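# Open toggle clamp, then lift freed block above jig

## Task

Open the toggle clamp first, then raise the block to at least a hand's width above the jig and keep it steady in the air. It counts as failed if the robot moves or rotates the block by more than a small amount while the clamp is still pressing it down. At the end the clamp must stay open and the block must be held between the two fingers only, with no other contact on it.

## Robot and tools

Robot: a single xArm5 arm (five joints: waist, shoulder, elbow, wrist pitch, wrist roll) with a two-finger parallel gripper. Because of the five joints, the fingers can only point inside the vertical plane that contains the base's vertical axis and the gripper position; they cannot tilt sideways out of it. Only the last joint rolls the gripper about its finger axis.

Frames: everything is in the scene frame. Origin on the table top under the arm base, +z up, +y to the left when looking along +x. The gripper's own +z is the finger direction and its y axis is the direction the fingers open and close. end_effector_position is the point between the closed finger pads, roughly 2 cm behind the tips; when closing, the tips advance about 10 mm along gripper +z. The reported hand position can be a little off, more so at long reach.

A row (used by execute_actions and move) is 8 numbers: x, y, z in metres (an absolute target position of the pinch point), then qw, qx, qy, qz (absolute target orientation, w first), then opening from -1 (closed) to +1 (fully open, 0.084 m). So each row is a full absolute pose plus a gripper command, not an offset.

execute_actions(actions): a list of actions; each action is a list of up to 15 rows, each row applied for one step of 1/30 s; if fewer than 15, the last row repeats to fill the action. An empty list just returns state and images. A target more than 0.6 m from the gripper's current position along any gripper axis is refused; if the first action is refused or any action is malformed, nothing runs. Each control step the commanded pose is clipped to within 70 mm and 16 degrees of the measured pose, so far targets need several actions; after an action the arm goes no further than the last clipped pose.

move(target, speed, blocking): target is one 8-number row as above (absolute). speed is top path speed in m/s, 0.002 to 0.5 (default 0.25); rotation allowed up to twice that in rad/s. The path lasts 0.5 to 10 s and is straight; it does not avoid obstacles. The opening is sent at the start. blocking=false returns after 0.5 s while the arm keeps going; then use wait(0) to check, and do not send rows or other moves until the end is reported (or call stop). The extra 'move:' line reports the ending: done (at rest near target), off_target, moving, held (a check blocked the final step) or fault, plus limits (paced = pose was clipped; held = some steps blocked, after which the arm may suddenly go faster than speed) and distance to target. Tilted straight paths that hold orientation often end held or off_target.

wait(seconds): 0 to 10 s, lets the scene run holding the last command; returns early if a running move finishes. stop(): brakes a running move; needs some distance; fingers keep moving. zoom_image(camera, region): camera is cam_high, cam_low or cam_wrist; region [x0, y0, x1, y1] in image pixels, origin top-left, at most 504x504. Images are 672x504. show_instructions() shows the reference image(s); read_manual(section) returns only licence text. finished_scene(scene) ends the scene by number (1 or 2) after the robot holds its last command; irreversible.

Results: a state line with end_effector_position, end_effector_quat_wxyz and linear/angular velocities; Joint positions in base-to-tip order; 'Hand target' is what the controller is currently driving toward; grip_measured is the measured finger opening on the -1..1 scale; 'pose unreachable' means the clearance check altered or blocked the command (a mounting post counts as arm). Joint ranges (rad): waist -6.283 to 6.283, shoulder -2.059 to 2.094, elbow -3.927 to 0.192, wrist pitch -1.693 to 3.142, wrist roll -6.283 to 6.283. Camera calibration (K, distortion, world-to-camera transforms) is given per camera and may be slightly off.

Gripping: to hold something, keep commanding an opening well below grip_measured; lower means stronger squeeze (about 24 N per pad max). Closing fast can squeeze harder than intended. Resending the read grip_measured still presses lightly on parts up to about 6 cm wide.

Suggested order: look at images (zoom as needed) to find the clamp handle and block; open the clamp by pushing its lever gently and slowly without touching the block; confirm it is open; approach the block from above with fingers open and aligned across it; descend slowly, close, then lift at least about 10 cm above the jig and hold still before finishing.

Avoid: touching or nudging the block while it is still clamped; knocking anything off the table; fast contacts and targets placed far past a contact (they press hard). If contact torque reaches a joint's load limit (waist 46.5, shoulder 46.5, elbow 27.9, wrist pitch 18.6, wrist roll 18.6 N m, held load included) the arm faults, backs off, pauses 10 s and skips the rest of the call. Holding loads heats motors: MOTOR HOT appears from 65 °C and at 80 °C an OVER-TEMPERATURE FAULT brakes the arm. Drops, slips and slams reduce the outcome; less robot time, smooth motion and low effort are better. The second scene's task is given by the finished_scene result.

Each tool is called after "Call:" in YAML: its name, and indented under it one key for each argument.

Reference images:

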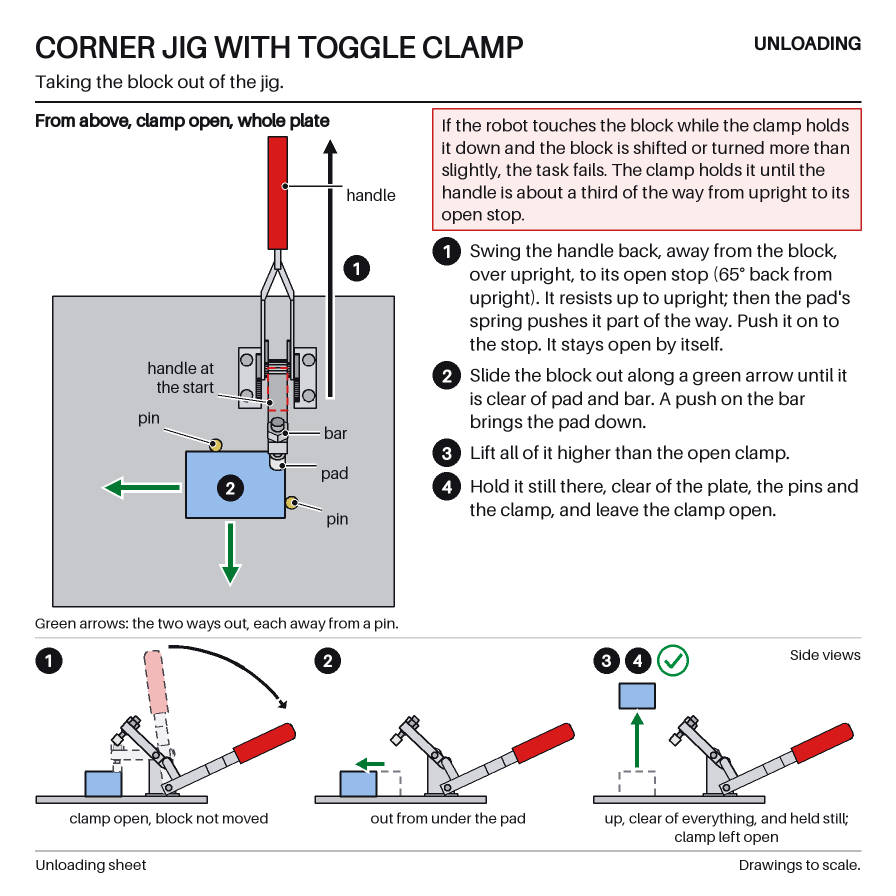

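## Session

Call:
execute_actions:
  actions: []

Scene clock: 0.00 s.
end_effector_position=(+0.0086, +0.1388, +0.1808) grip_measured=+1.00 end_effector_quat_wxyz=(+0.118, +0.510, +0.824, -0.218) end_effector_velocity=(+0.000, +0.000, +0.000) end_effector_angular_velocity=(+0.000, +0.000, +0.001)
Joint positions: [ 1.458 -0.572 -0.237  1.308 -0.526  0.084]
Joint velocities: [-0.    -0.    -0.     0.    -0.001 -0.   ]
Hand target: +0.009, +0.139, +0.181; +0.118, +0.510, +0.824, -0.218

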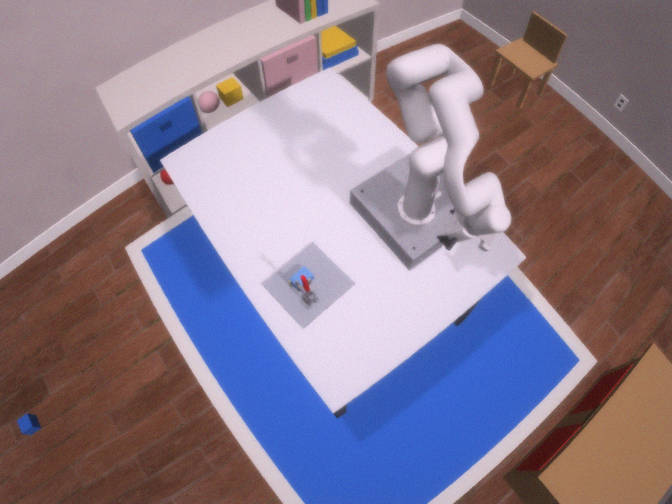

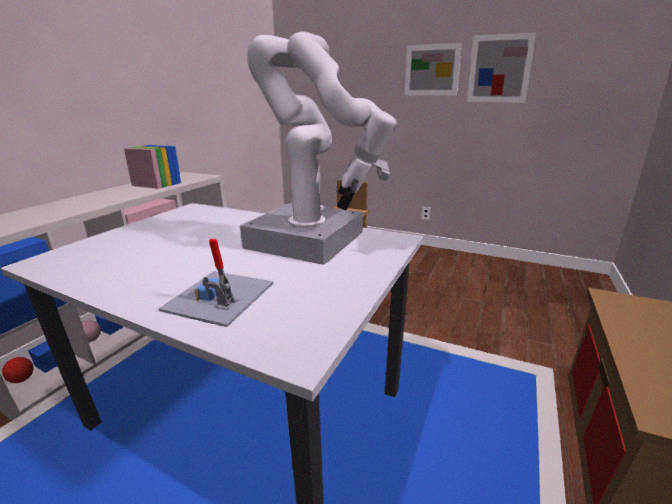

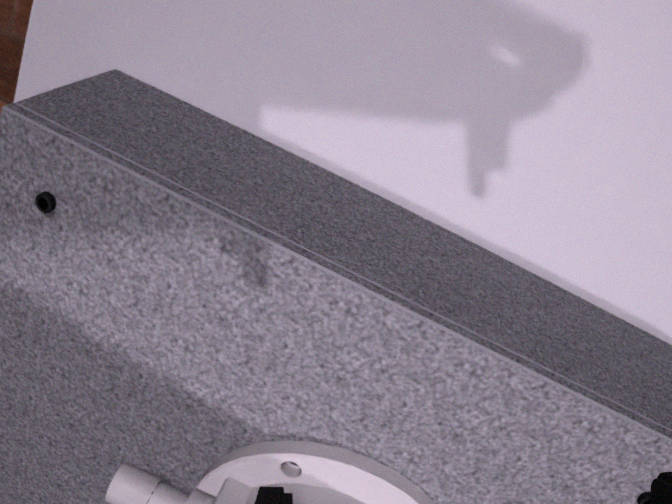

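Call:
zoom_image:
  camera: "cam_high"
  region: [250, 235, 370, 335]

Call:
zoom_image:
  camera: "cam_low"
  region: [150, 230, 290, 335]

Region (250, 235, 370, 335) of cam_high's 672x504 image, scaled by 4.200, with more detail than that image has.

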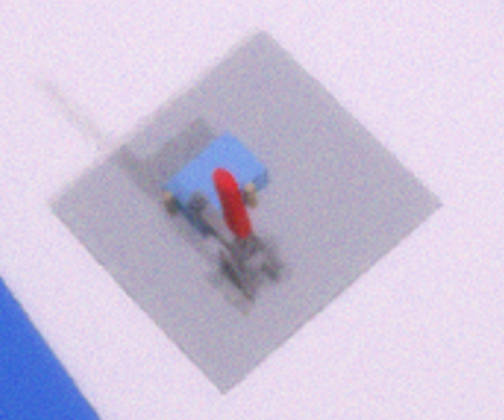

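Region (150, 230, 290, 335) of cam_low's 672x504 image, scaled by 3.600, with more detail than that image has; it fills the top 378 rows of this view, and the rest is white.

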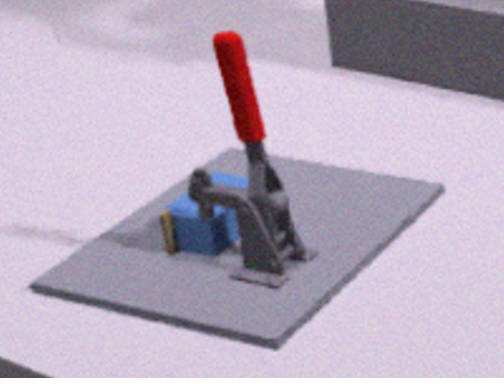

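Call:
move:
  target: [0.15,0.25,0.3,0,0.8,0.6,0,-1]

Call:
move:
  target: [0.34,-0.09,0.3,0,1,0.05,0,-1]

Scene clock: 2.50 s.
end_effector_position=(+0.1489, +0.2510, +0.2986) grip_measured=-1.00 end_effector_quat_wxyz=(+0.002, +0.800, +0.600, +0.000) end_effector_velocity=(+0.001, +0.001, +0.001) end_effector_angular_velocity=(+0.003, -0.002, -0.001)
Joint positions: [ 0.984 -0.653 -0.528  1.182 -0.255  0.   ]
Joint velocities: [-0.     0.    -0.002 -0.001  0.001  0.   ]
Hand target: +0.149, +0.251, +0.299; +0.002, +0.800, +0.600, +0.000
Off the commanded pose: 0.002 m, 0 deg.
move: done
camera_calibration (this result's frames):
cam_wrist: T_world_to_cam=[[0.960891, -0.276926, 0.00098378, -0.0407661], [-0.276899, -0.960733, 0.0178354, 0.342251], [-0.00399395, -0.0174103, -0.99984, 0.432742], [0, 0, 0, 1]] pos_world=[0.135669, 0.325057, 0.426609]

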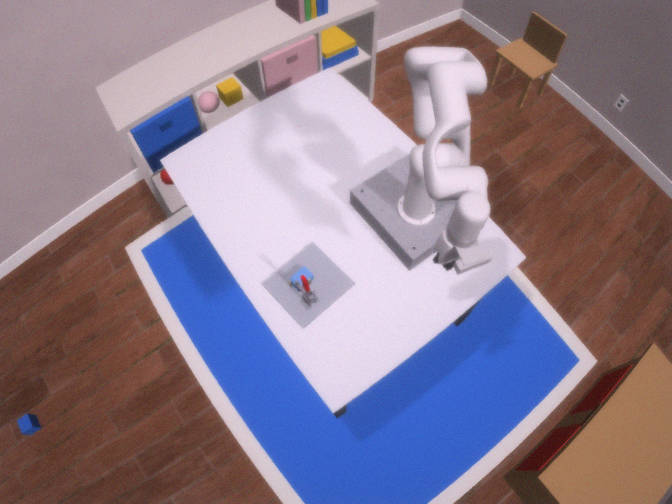

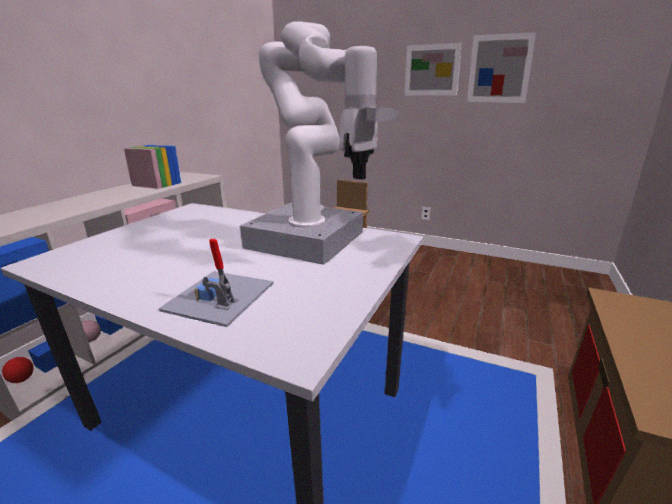

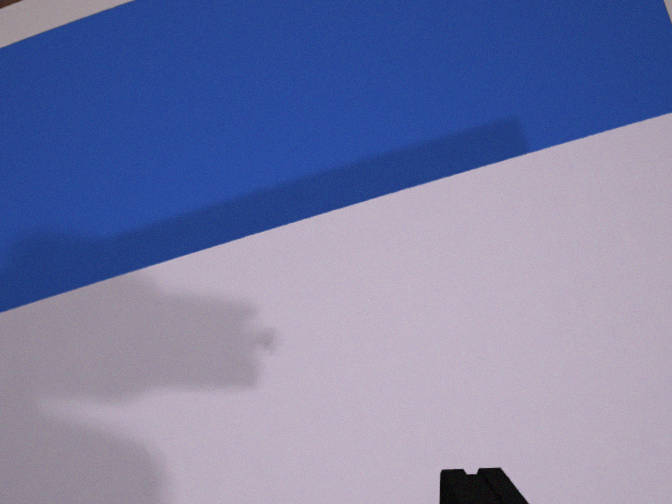

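Scene clock: 5.30 s.
end_effector_position=(+0.3402, -0.0876, +0.2999) grip_measured=-1.00 end_effector_quat_wxyz=(-0.000, +0.999, +0.050, -0.003) end_effector_velocity=(+0.000, -0.001, +0.000) end_effector_angular_velocity=(-0.000, -0.000, -0.002)
Joint positions: [-0.302 -0.407 -0.706  1.121 -0.354  0.   ]
Joint velocities: [-0.002  0.002 -0.002 -0.    -0.     0.   ]
Hand target: +0.340, -0.088, +0.300; -0.000, +0.999, +0.050, -0.003
Off the commanded pose: 0.002 m, 0 deg.
move: done
camera_calibration (this result's frames):
cam_wrist: T_world_to_cam=[[0.103054, -0.994673, -0.00222315, -0.0884673], [-0.994448, -0.103078, 0.0211694, 0.388132], [-0.0212858, 0.0000292177, -0.999773, 0.436249], [0, 0, 0, 1]] pos_world=[0.40438, -0.048001, 0.427737]

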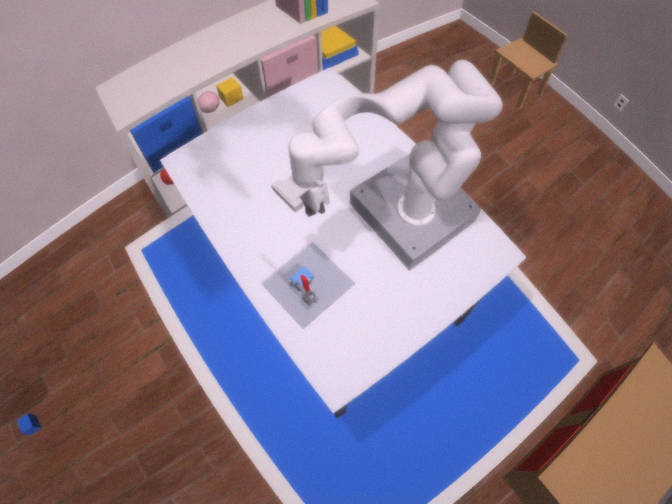

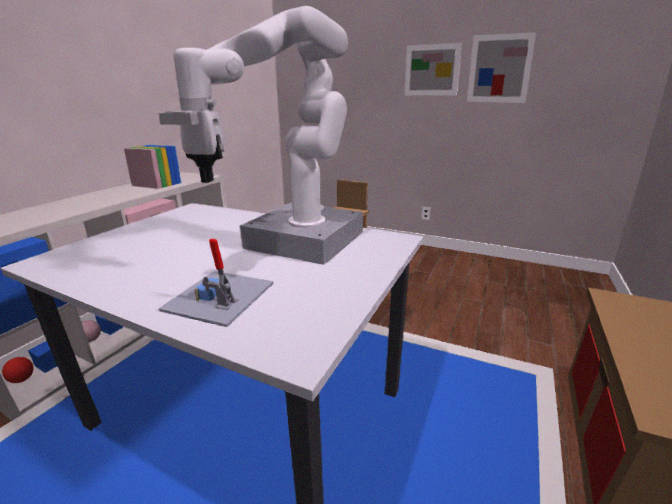

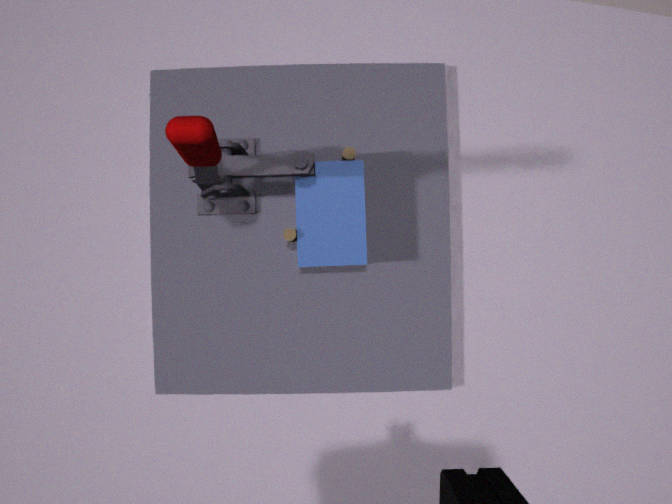

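Call:
move:
  target: [0.444,-0.044,0.24,0,1,0.05,0,-1]

Call:
move:
  target: [0.444,-0.044,0.172,0,1,0.05,0,-1]
  speed: 0.15

Call:
move:
  target: [0.4355,0.03,0.172,0,1,0.05,0,-1]
  speed: 0.04

Scene clock: 6.63 s.
end_effector_position=(+0.4435, -0.0440, +0.2402) grip_measured=-1.00 end_effector_quat_wxyz=(+0.001, +0.999, +0.050, +0.000) end_effector_velocity=(-0.000, +0.001, -0.002) end_effector_angular_velocity=(+0.000, +0.004, +0.002)
Joint positions: [-0.149 -0.01  -0.914  0.926 -0.199  0.   ]
Joint velocities: [ 0.002  0.003  0.     0.    -0.     0.   ]
Hand target: +0.444, -0.044, +0.240; +0.001, +0.999, +0.050, -0.000
Off the commanded pose: 0.000 m, 0 deg.
move: done
camera_calibration (this result's frames):
cam_wrist: T_world_to_cam=[[0.102119, -0.994772, 0.000221813, -0.0560698], [-0.994653, -0.102103, 0.0154964, 0.498107], [-0.0153927, -0.0018031, -0.99988, 0.376061], [0, 0, 0, 1]] pos_world=[0.506958, -0.00424032, 0.368309]

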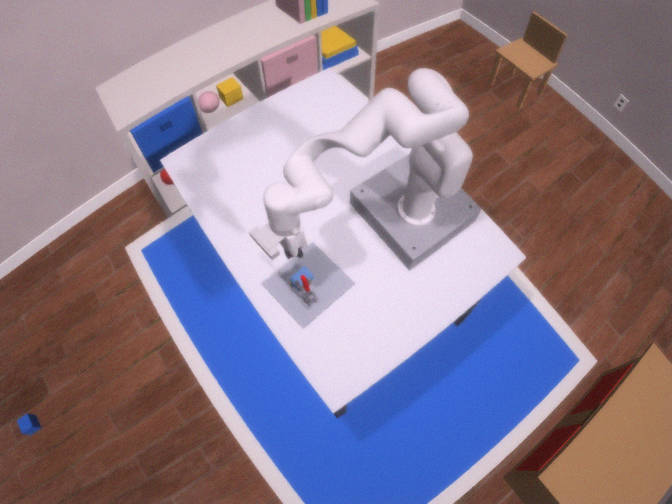

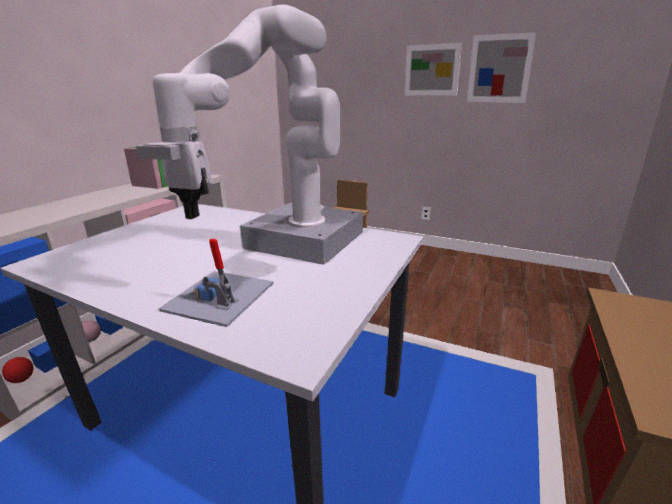

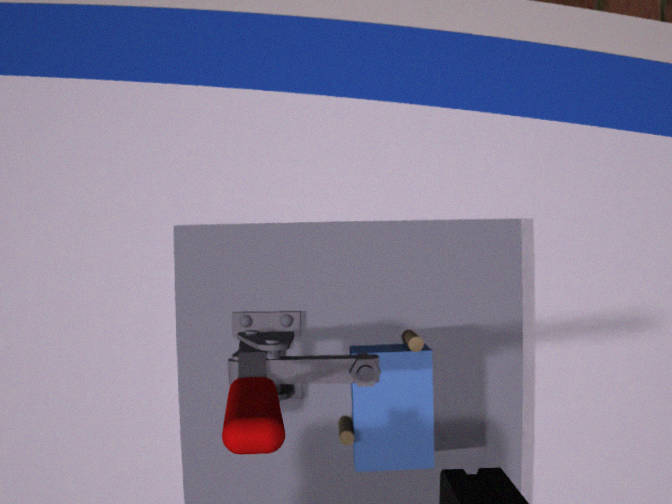

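Scene clock: 7.53 s.
end_effector_position=(+0.4440, -0.0440, +0.1725) grip_measured=-1.00 end_effector_quat_wxyz=(+0.001, +0.999, +0.050, +0.000) end_effector_velocity=(-0.003, +0.000, -0.004) end_effector_angular_velocity=(+0.001, +0.010, -0.000)
Joint positions: [-0.149  0.112 -0.841  0.73  -0.199  0.   ]
Joint velocities: [-0.     0.004  0.005  0.    -0.     0.   ]
Hand target: +0.444, -0.044, +0.172; +0.001, +0.999, +0.050, -0.000
Off the commanded pose: 0.001 m, 0 deg.
move: done
camera_calibration (this result's frames):
cam_wrist: T_world_to_cam=[[0.102422, -0.994741, 0.00030986, -0.0562047], [-0.994629, -0.102406, 0.0150724, 0.499699], [-0.0149614, -0.00185194, -0.999886, 0.30825], [0, 0, 0, 1]] pos_world=[0.507384, -0.00416623, 0.3007]

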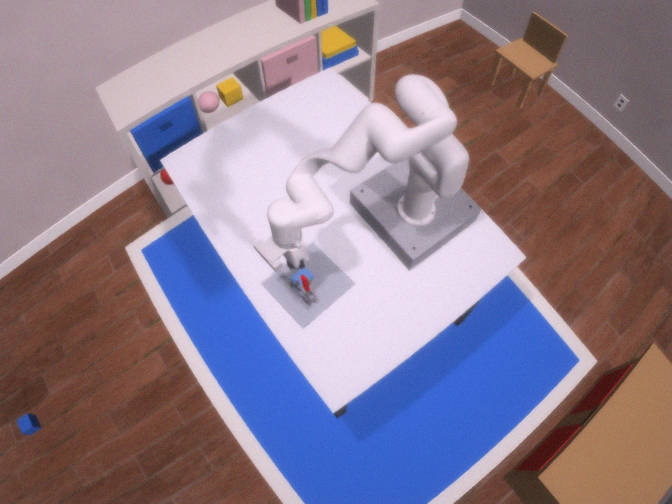

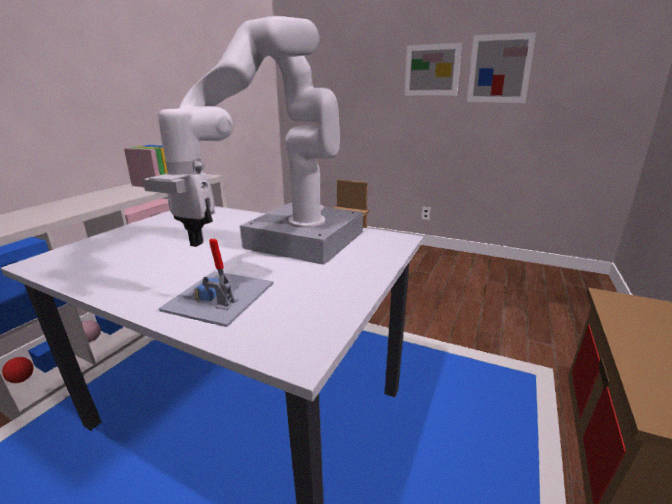

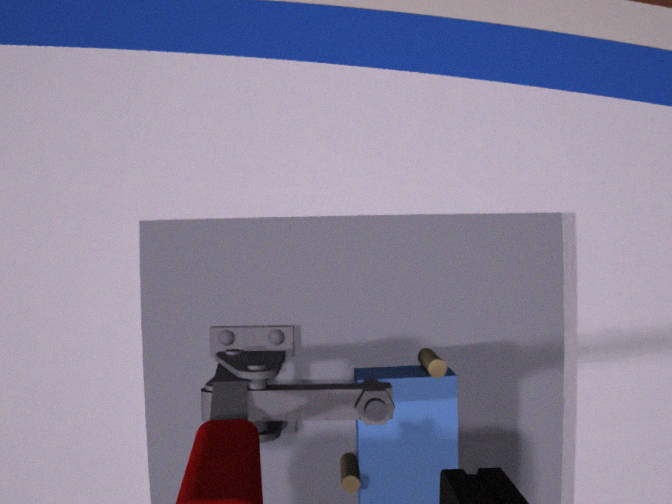

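Scene clock: 9.70 s.
end_effector_position=(+0.4353, +0.0296, +0.1720) grip_measured=-1.00 end_effector_quat_wxyz=(+0.001, +0.999, +0.050, -0.000) end_effector_velocity=(-0.000, +0.000, +0.000) end_effector_angular_velocity=(+0.000, -0.000, -0.001)
Joint positions: [ 0.018  0.084 -0.803  0.722 -0.033  0.   ]
Joint velocities: [ 0.001 -0.001  0.001  0.     0.002  0.   ]
Hand target: +0.435, +0.030, +0.172; +0.001, +0.999, +0.050, -0.000
Off the commanded pose: 0.000 m, 0 deg.
move: done
camera_calibration (this result's frames):
cam_wrist: T_world_to_cam=[[0.102302, -0.994753, 0.000548273, 0.0178692], [-0.994628, -0.10228, 0.0159158, 0.498385], [-0.0157762, -0.00217354, -0.999873, 0.308135], [0, 0, 0, 1]] pos_world=[0.498741, 0.0694201, 0.300154]

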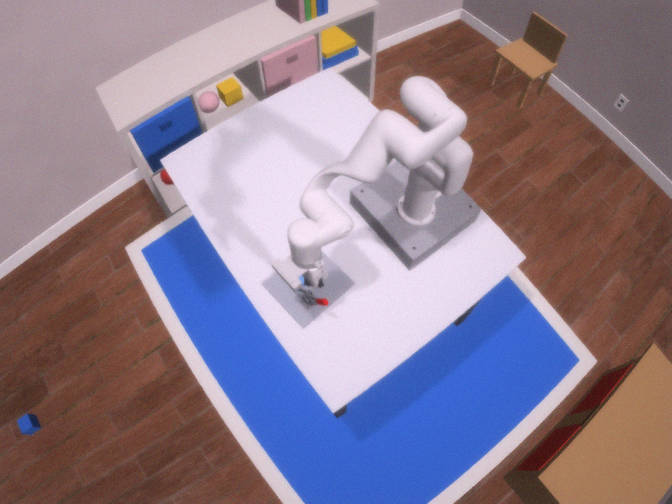

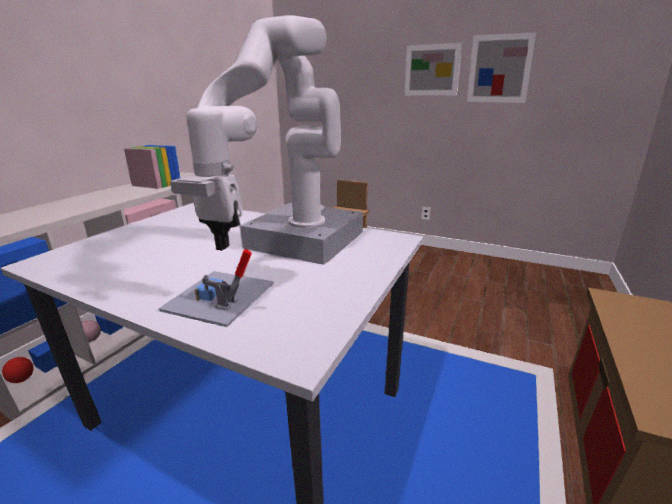

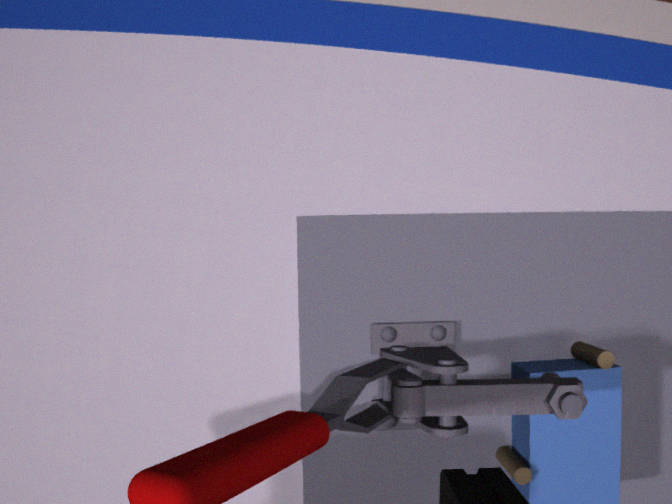

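Call:
move:
  target: [0.436,0.055,0.14,0,1,0.05,0,-1]
  speed: 0.1

Call:
move:
  target: [0.43,0.105,0.125,0,1,0.05,0,-1]
  speed: 0.06

Call:
move:
  target: [0.4265,0.135,0.098,0,1,0.05,0,-1]
  speed: 0.04

Call:
zoom_image:
  camera: "cam_low"
  region: [150, 200, 330, 335]

Scene clock: 10.63 s.
end_effector_position=(+0.4361, +0.0548, +0.1403) grip_measured=-1.00 end_effector_quat_wxyz=(+0.001, +0.999, +0.050, +0.000) end_effector_velocity=(-0.001, +0.000, -0.001) end_effector_angular_velocity=(-0.000, +0.002, -0.000)
Joint positions: [ 0.075  0.165 -0.795  0.631  0.025  0.   ]
Joint velocities: [ 0.001  0.     0.002 -0.001  0.001  0.   ]
Hand target: +0.436, +0.055, +0.140; +0.001, +0.999, +0.050, +0.000
Off the commanded pose: 0.000 m, 0 deg.
move: done
camera_calibration (this result's frames):
cam_wrist: T_world_to_cam=[[0.102229, -0.994761, 0.000666566, 0.0429275], [-0.99465, -0.102208, 0.0149663, 0.502378], [-0.0148198, -0.002193, -0.999888, 0.276079], [0, 0, 0, 1]] pos_world=[0.499393, 0.094655, 0.268501]

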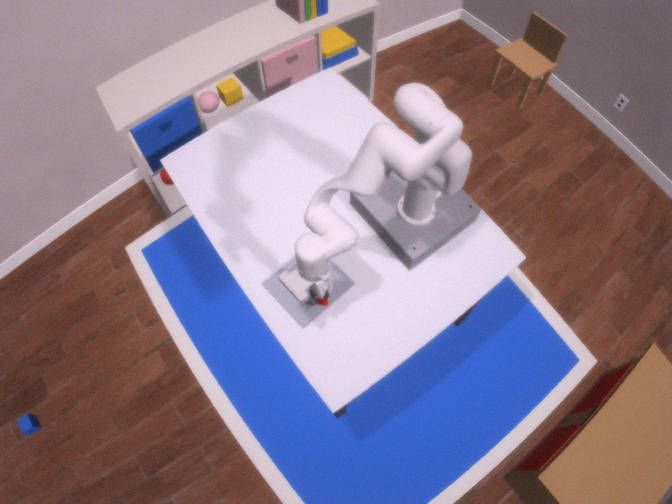

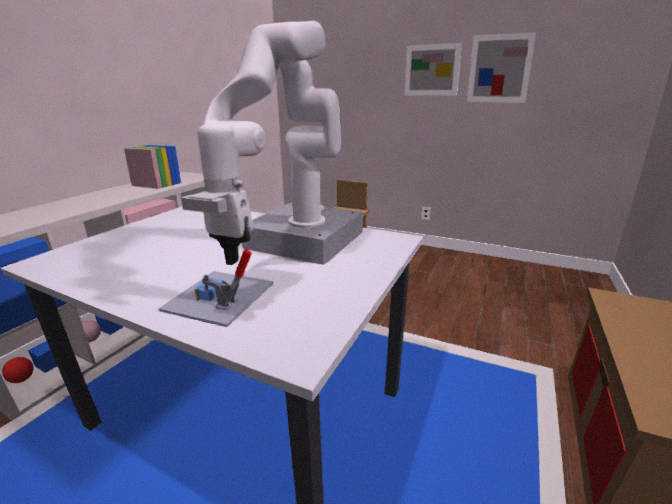

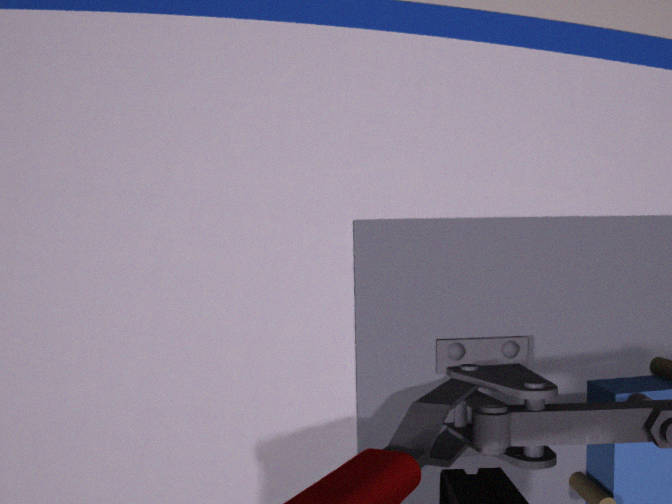

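Scene clock: 11.83 s.
end_effector_position=(+0.4299, +0.1046, +0.1250) grip_measured=-1.00 end_effector_quat_wxyz=(+0.001, +0.999, +0.050, +0.000) end_effector_velocity=(+0.001, +0.000, +0.000) end_effector_angular_velocity=(+0.000, -0.002, -0.000)
Joint positions: [ 0.189  0.211 -0.801  0.592  0.139  0.   ]
Joint velocities: [ 0.    -0.001 -0.001 -0.001  0.     0.   ]
Hand target: +0.430, +0.105, +0.125; +0.001, +0.999, +0.050, +0.000
Off the commanded pose: 0.000 m, 0 deg.
move: done
camera_calibration (this result's frames):
cam_wrist: T_world_to_cam=[[0.10231, -0.994752, 0.000893178, 0.0930892], [-0.994636, -0.102284, 0.0153811, 0.501484], [-0.015209, -0.00246202, -0.999881, 0.261014], [0, 0, 0, 1]] pos_world=[0.49324, 0.144537, 0.253187]

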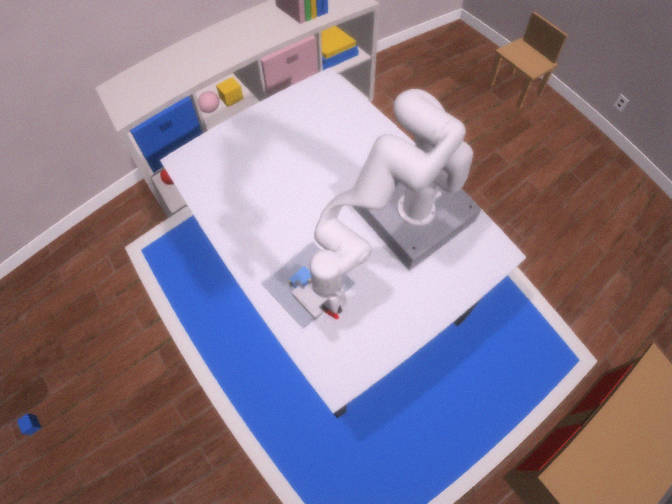

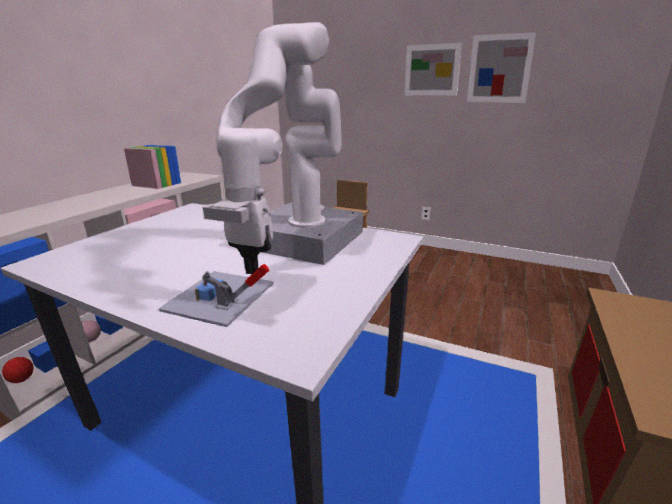

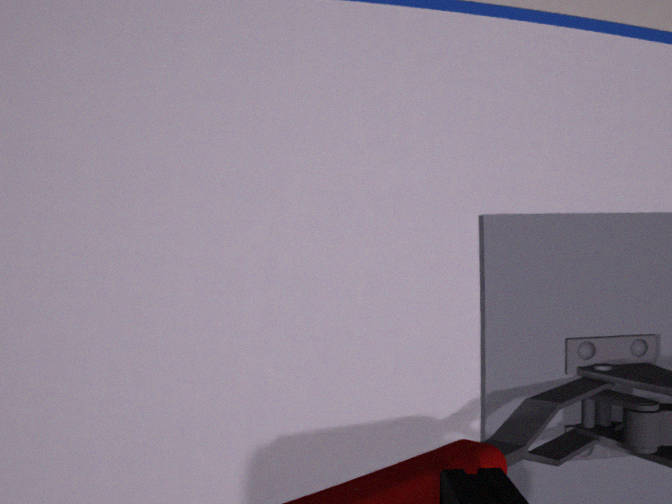

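Scene clock: 13.17 s.
end_effector_position=(+0.4266, +0.1347, +0.0983) grip_measured=-1.00 end_effector_quat_wxyz=(+0.001, +0.999, +0.050, +0.001) end_effector_velocity=(-0.001, +0.000, -0.001) end_effector_angular_velocity=(-0.000, +0.001, +0.001)
Joint positions: [ 0.256  0.293 -0.816  0.524  0.206  0.   ]
Joint velocities: [ 0.001  0.002  0.001 -0.001  0.     0.   ]
Hand target: +0.426, +0.135, +0.098; +0.001, +0.999, +0.050, +0.000
Off the commanded pose: 0.000 m, 0 deg.
move: done
camera_calibration (this result's frames):
cam_wrist: T_world_to_cam=[[0.102013, -0.994783, 0.000843682, 0.123477], [-0.99468, -0.10199, 0.0145053, 0.501825], [-0.0143436, -0.00231892, -0.999894, 0.23396], [0, 0, 0, 1]] pos_world=[0.489915, 0.174556, 0.226552]

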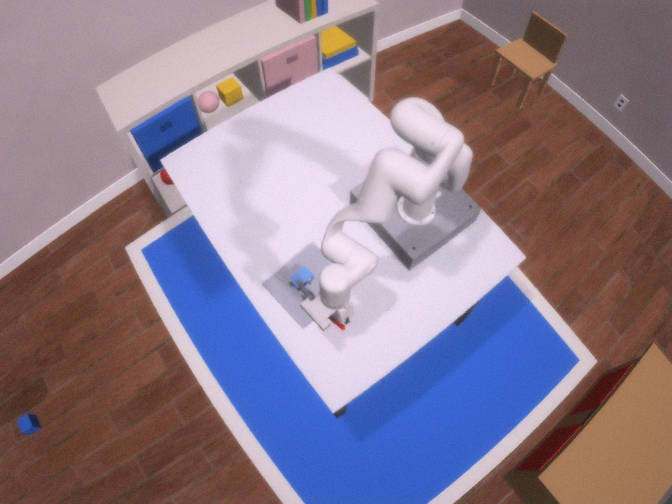

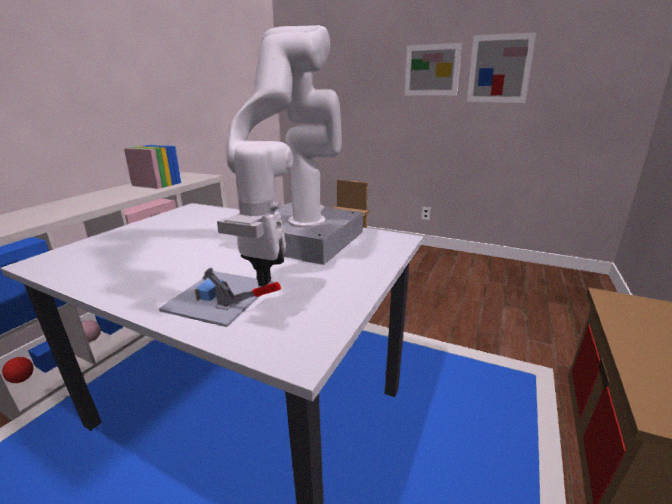

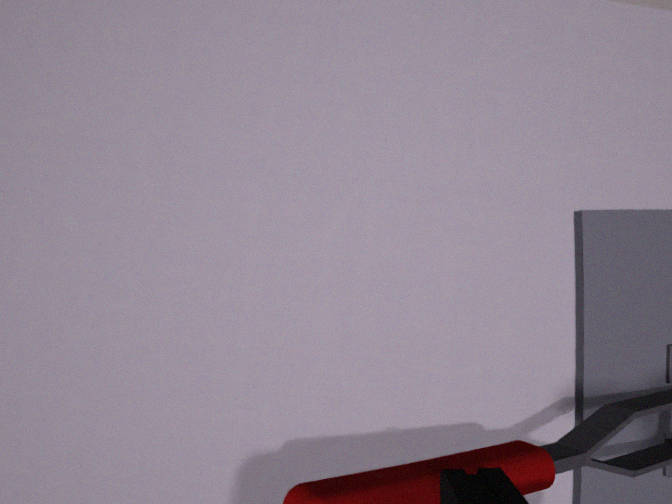

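Region (150, 200, 330, 335) of cam_low's 672x504 image, scaled by 2.800, with more detail than that image has; it fills the top 378 rows of this view, and the rest is white.

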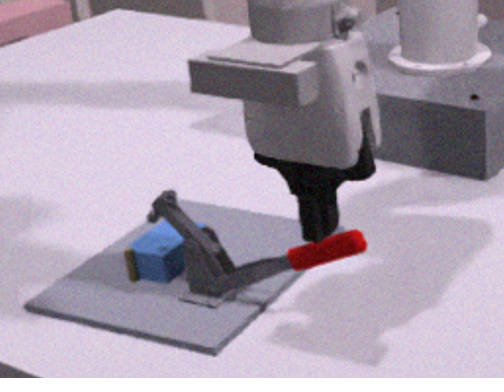

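A little more to find the stop.

Call:
move:
  target: [0.4265,0.135,0.09,0,1,0.05,0,-1]
  speed: 0.015

Call:
zoom_image:
  camera: "cam_low"
  region: [150, 200, 330, 335]

Scene clock: 14.03 s.
end_effector_position=(+0.4301, +0.1350, +0.0947) grip_measured=-1.00 end_effector_quat_wxyz=(+0.000, +0.999, +0.049, +0.006) end_effector_velocity=(-0.002, +0.000, -0.001) end_effector_angular_velocity=(+0.001, -0.003, +0.002)
Joint positions: [ 0.255  0.307 -0.82   0.503  0.207  0.   ]
Joint velocities: [ 0.001 -0.004  0.01  -0.01  -0.     0.   ]
Hand target: +0.426, +0.135, +0.090; +0.001, +0.999, +0.050, +0.000
Off the commanded pose: 0.006 m, 1 deg.
move: off_target
camera_calibration (this result's frames):
cam_wrist: T_world_to_cam=[[0.100106, -0.994976, -0.00124404, 0.124498], [-0.994966, -0.100111, 0.00442124, 0.506193], [-0.00452357, 0.000795188, -0.999989, 0.225736], [0, 0, 0, 1]] pos_world=[0.492204, 0.174368, 0.223651]

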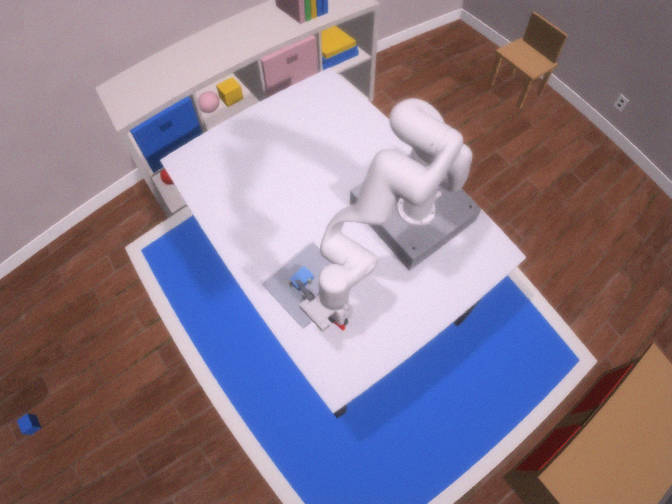

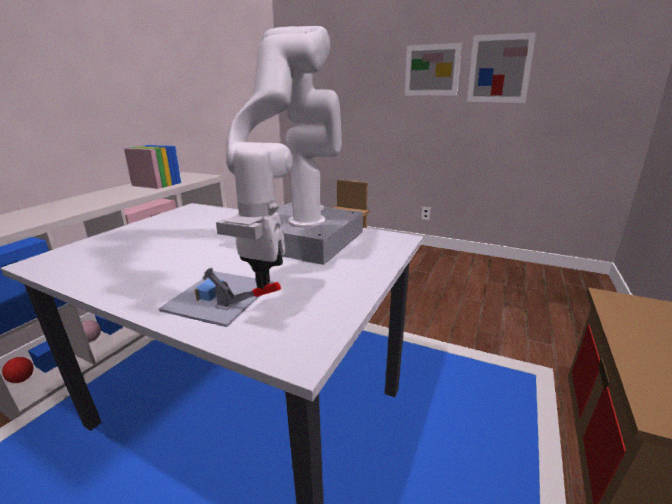

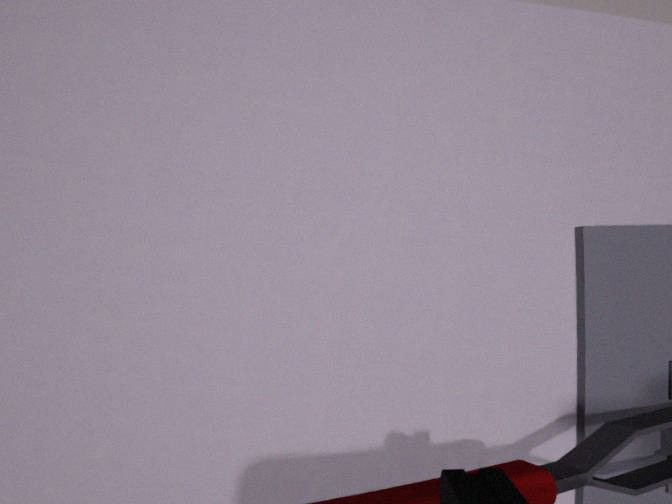

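Region (150, 200, 330, 335) of cam_low's 672x504 image, scaled by 2.800, with more detail than that image has; it fills the top 378 rows of this view, and the rest is white.

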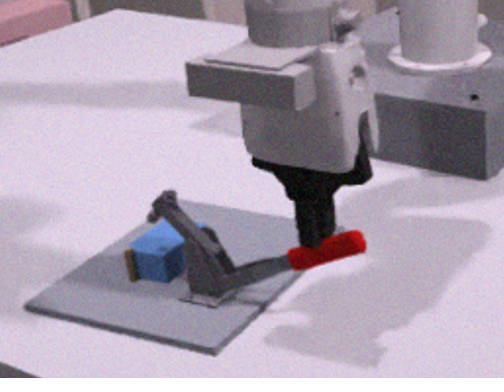

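Call:
move:
  target: [0.40,0.10,0.16,0,1,0.058,0,0.5]

Call:
move:
  target: [0.364,-0.048,0.13,0,1,0.058,0,0.5]

Scene clock: 15.10 s.
end_effector_position=(+0.3998, +0.1002, +0.1594) grip_measured=+0.49 end_effector_quat_wxyz=(+0.002, +0.998, +0.058, -0.001) end_effector_velocity=(+0.002, -0.000, +0.003) end_effector_angular_velocity=(+0.001, -0.006, -0.002)
Joint positions: [ 0.196  0.041 -0.705  0.668  0.129  0.065]
Joint velocities: [-0.002 -0.004 -0.003  0.001 -0.001  0.   ]
Hand target: +0.400, +0.100, +0.160; +0.001, +0.998, +0.058, +0.000
Off the commanded pose: 0.001 m, 0 deg.
move: done
camera_calibration (this result's frames):
cam_wrist: T_world_to_cam=[[0.118663, -0.992934, 0.00111401, 0.0849519], [-0.992793, -0.118627, 0.0170274, 0.471289], [-0.0167749, -0.0031265, -0.999854, 0.295564], [0, 0, 0, 1]] pos_world=[0.46277, 0.141183, 0.287401]

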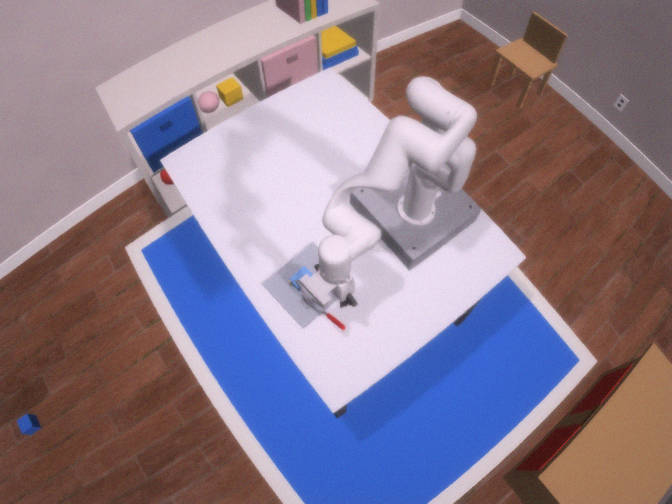

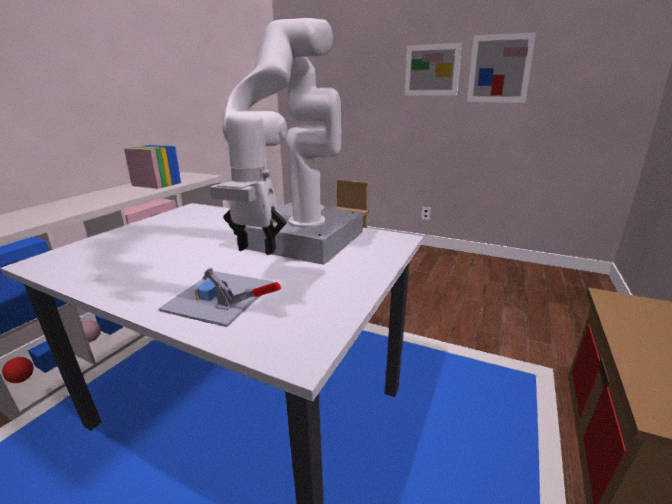

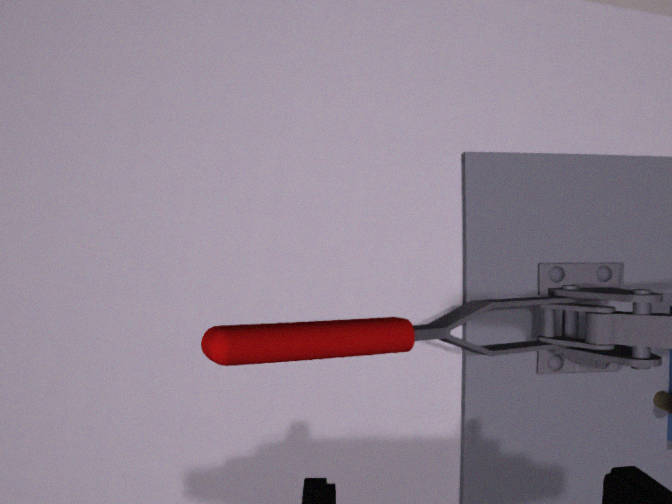

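Scene clock: 16.17 s.
end_effector_position=(+0.3645, -0.0470, +0.1303) grip_measured=+0.49 end_effector_quat_wxyz=(+0.001, +0.998, +0.058, -0.000) end_effector_velocity=(-0.002, -0.001, -0.001) end_effector_angular_velocity=(+0.000, +0.004, -0.002)
Joint positions: [-0.178 -0.012 -0.527  0.541 -0.245  0.065]
Joint velocities: [-0.003  0.001  0.002  0.    -0.002  0.   ]
Hand target: +0.364, -0.047, +0.130; +0.001, +0.998, +0.058, -0.000
Off the commanded pose: 0.001 m, 0 deg.
move: done
camera_calibration (this result's frames):
cam_wrist: T_world_to_cam=[[0.119, -0.992894, -0.0000232635, -0.0569089], [-0.992763, -0.118985, 0.0162766, 0.419298], [-0.0161637, -0.00191381, -0.999868, 0.265305], [0, 0, 0, 1]] pos_world=[0.427324, -0.00610687, 0.258444]

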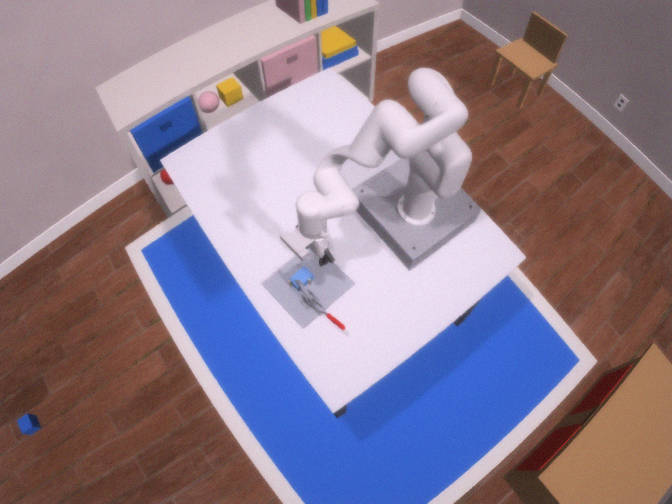

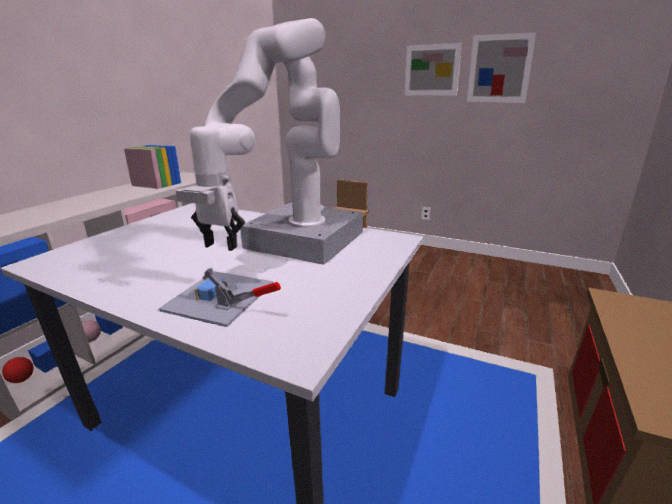

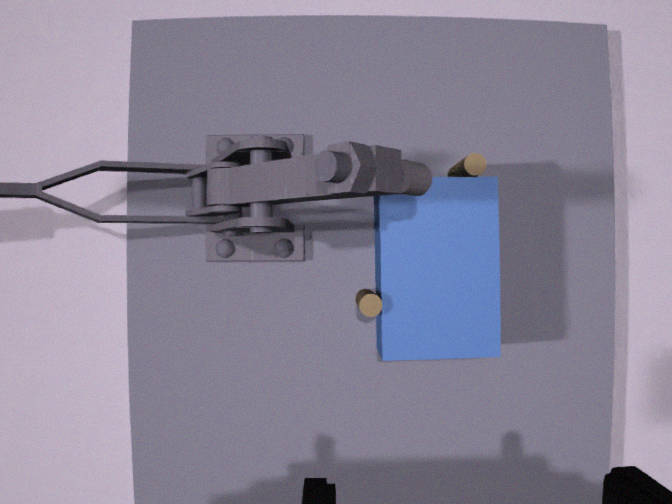

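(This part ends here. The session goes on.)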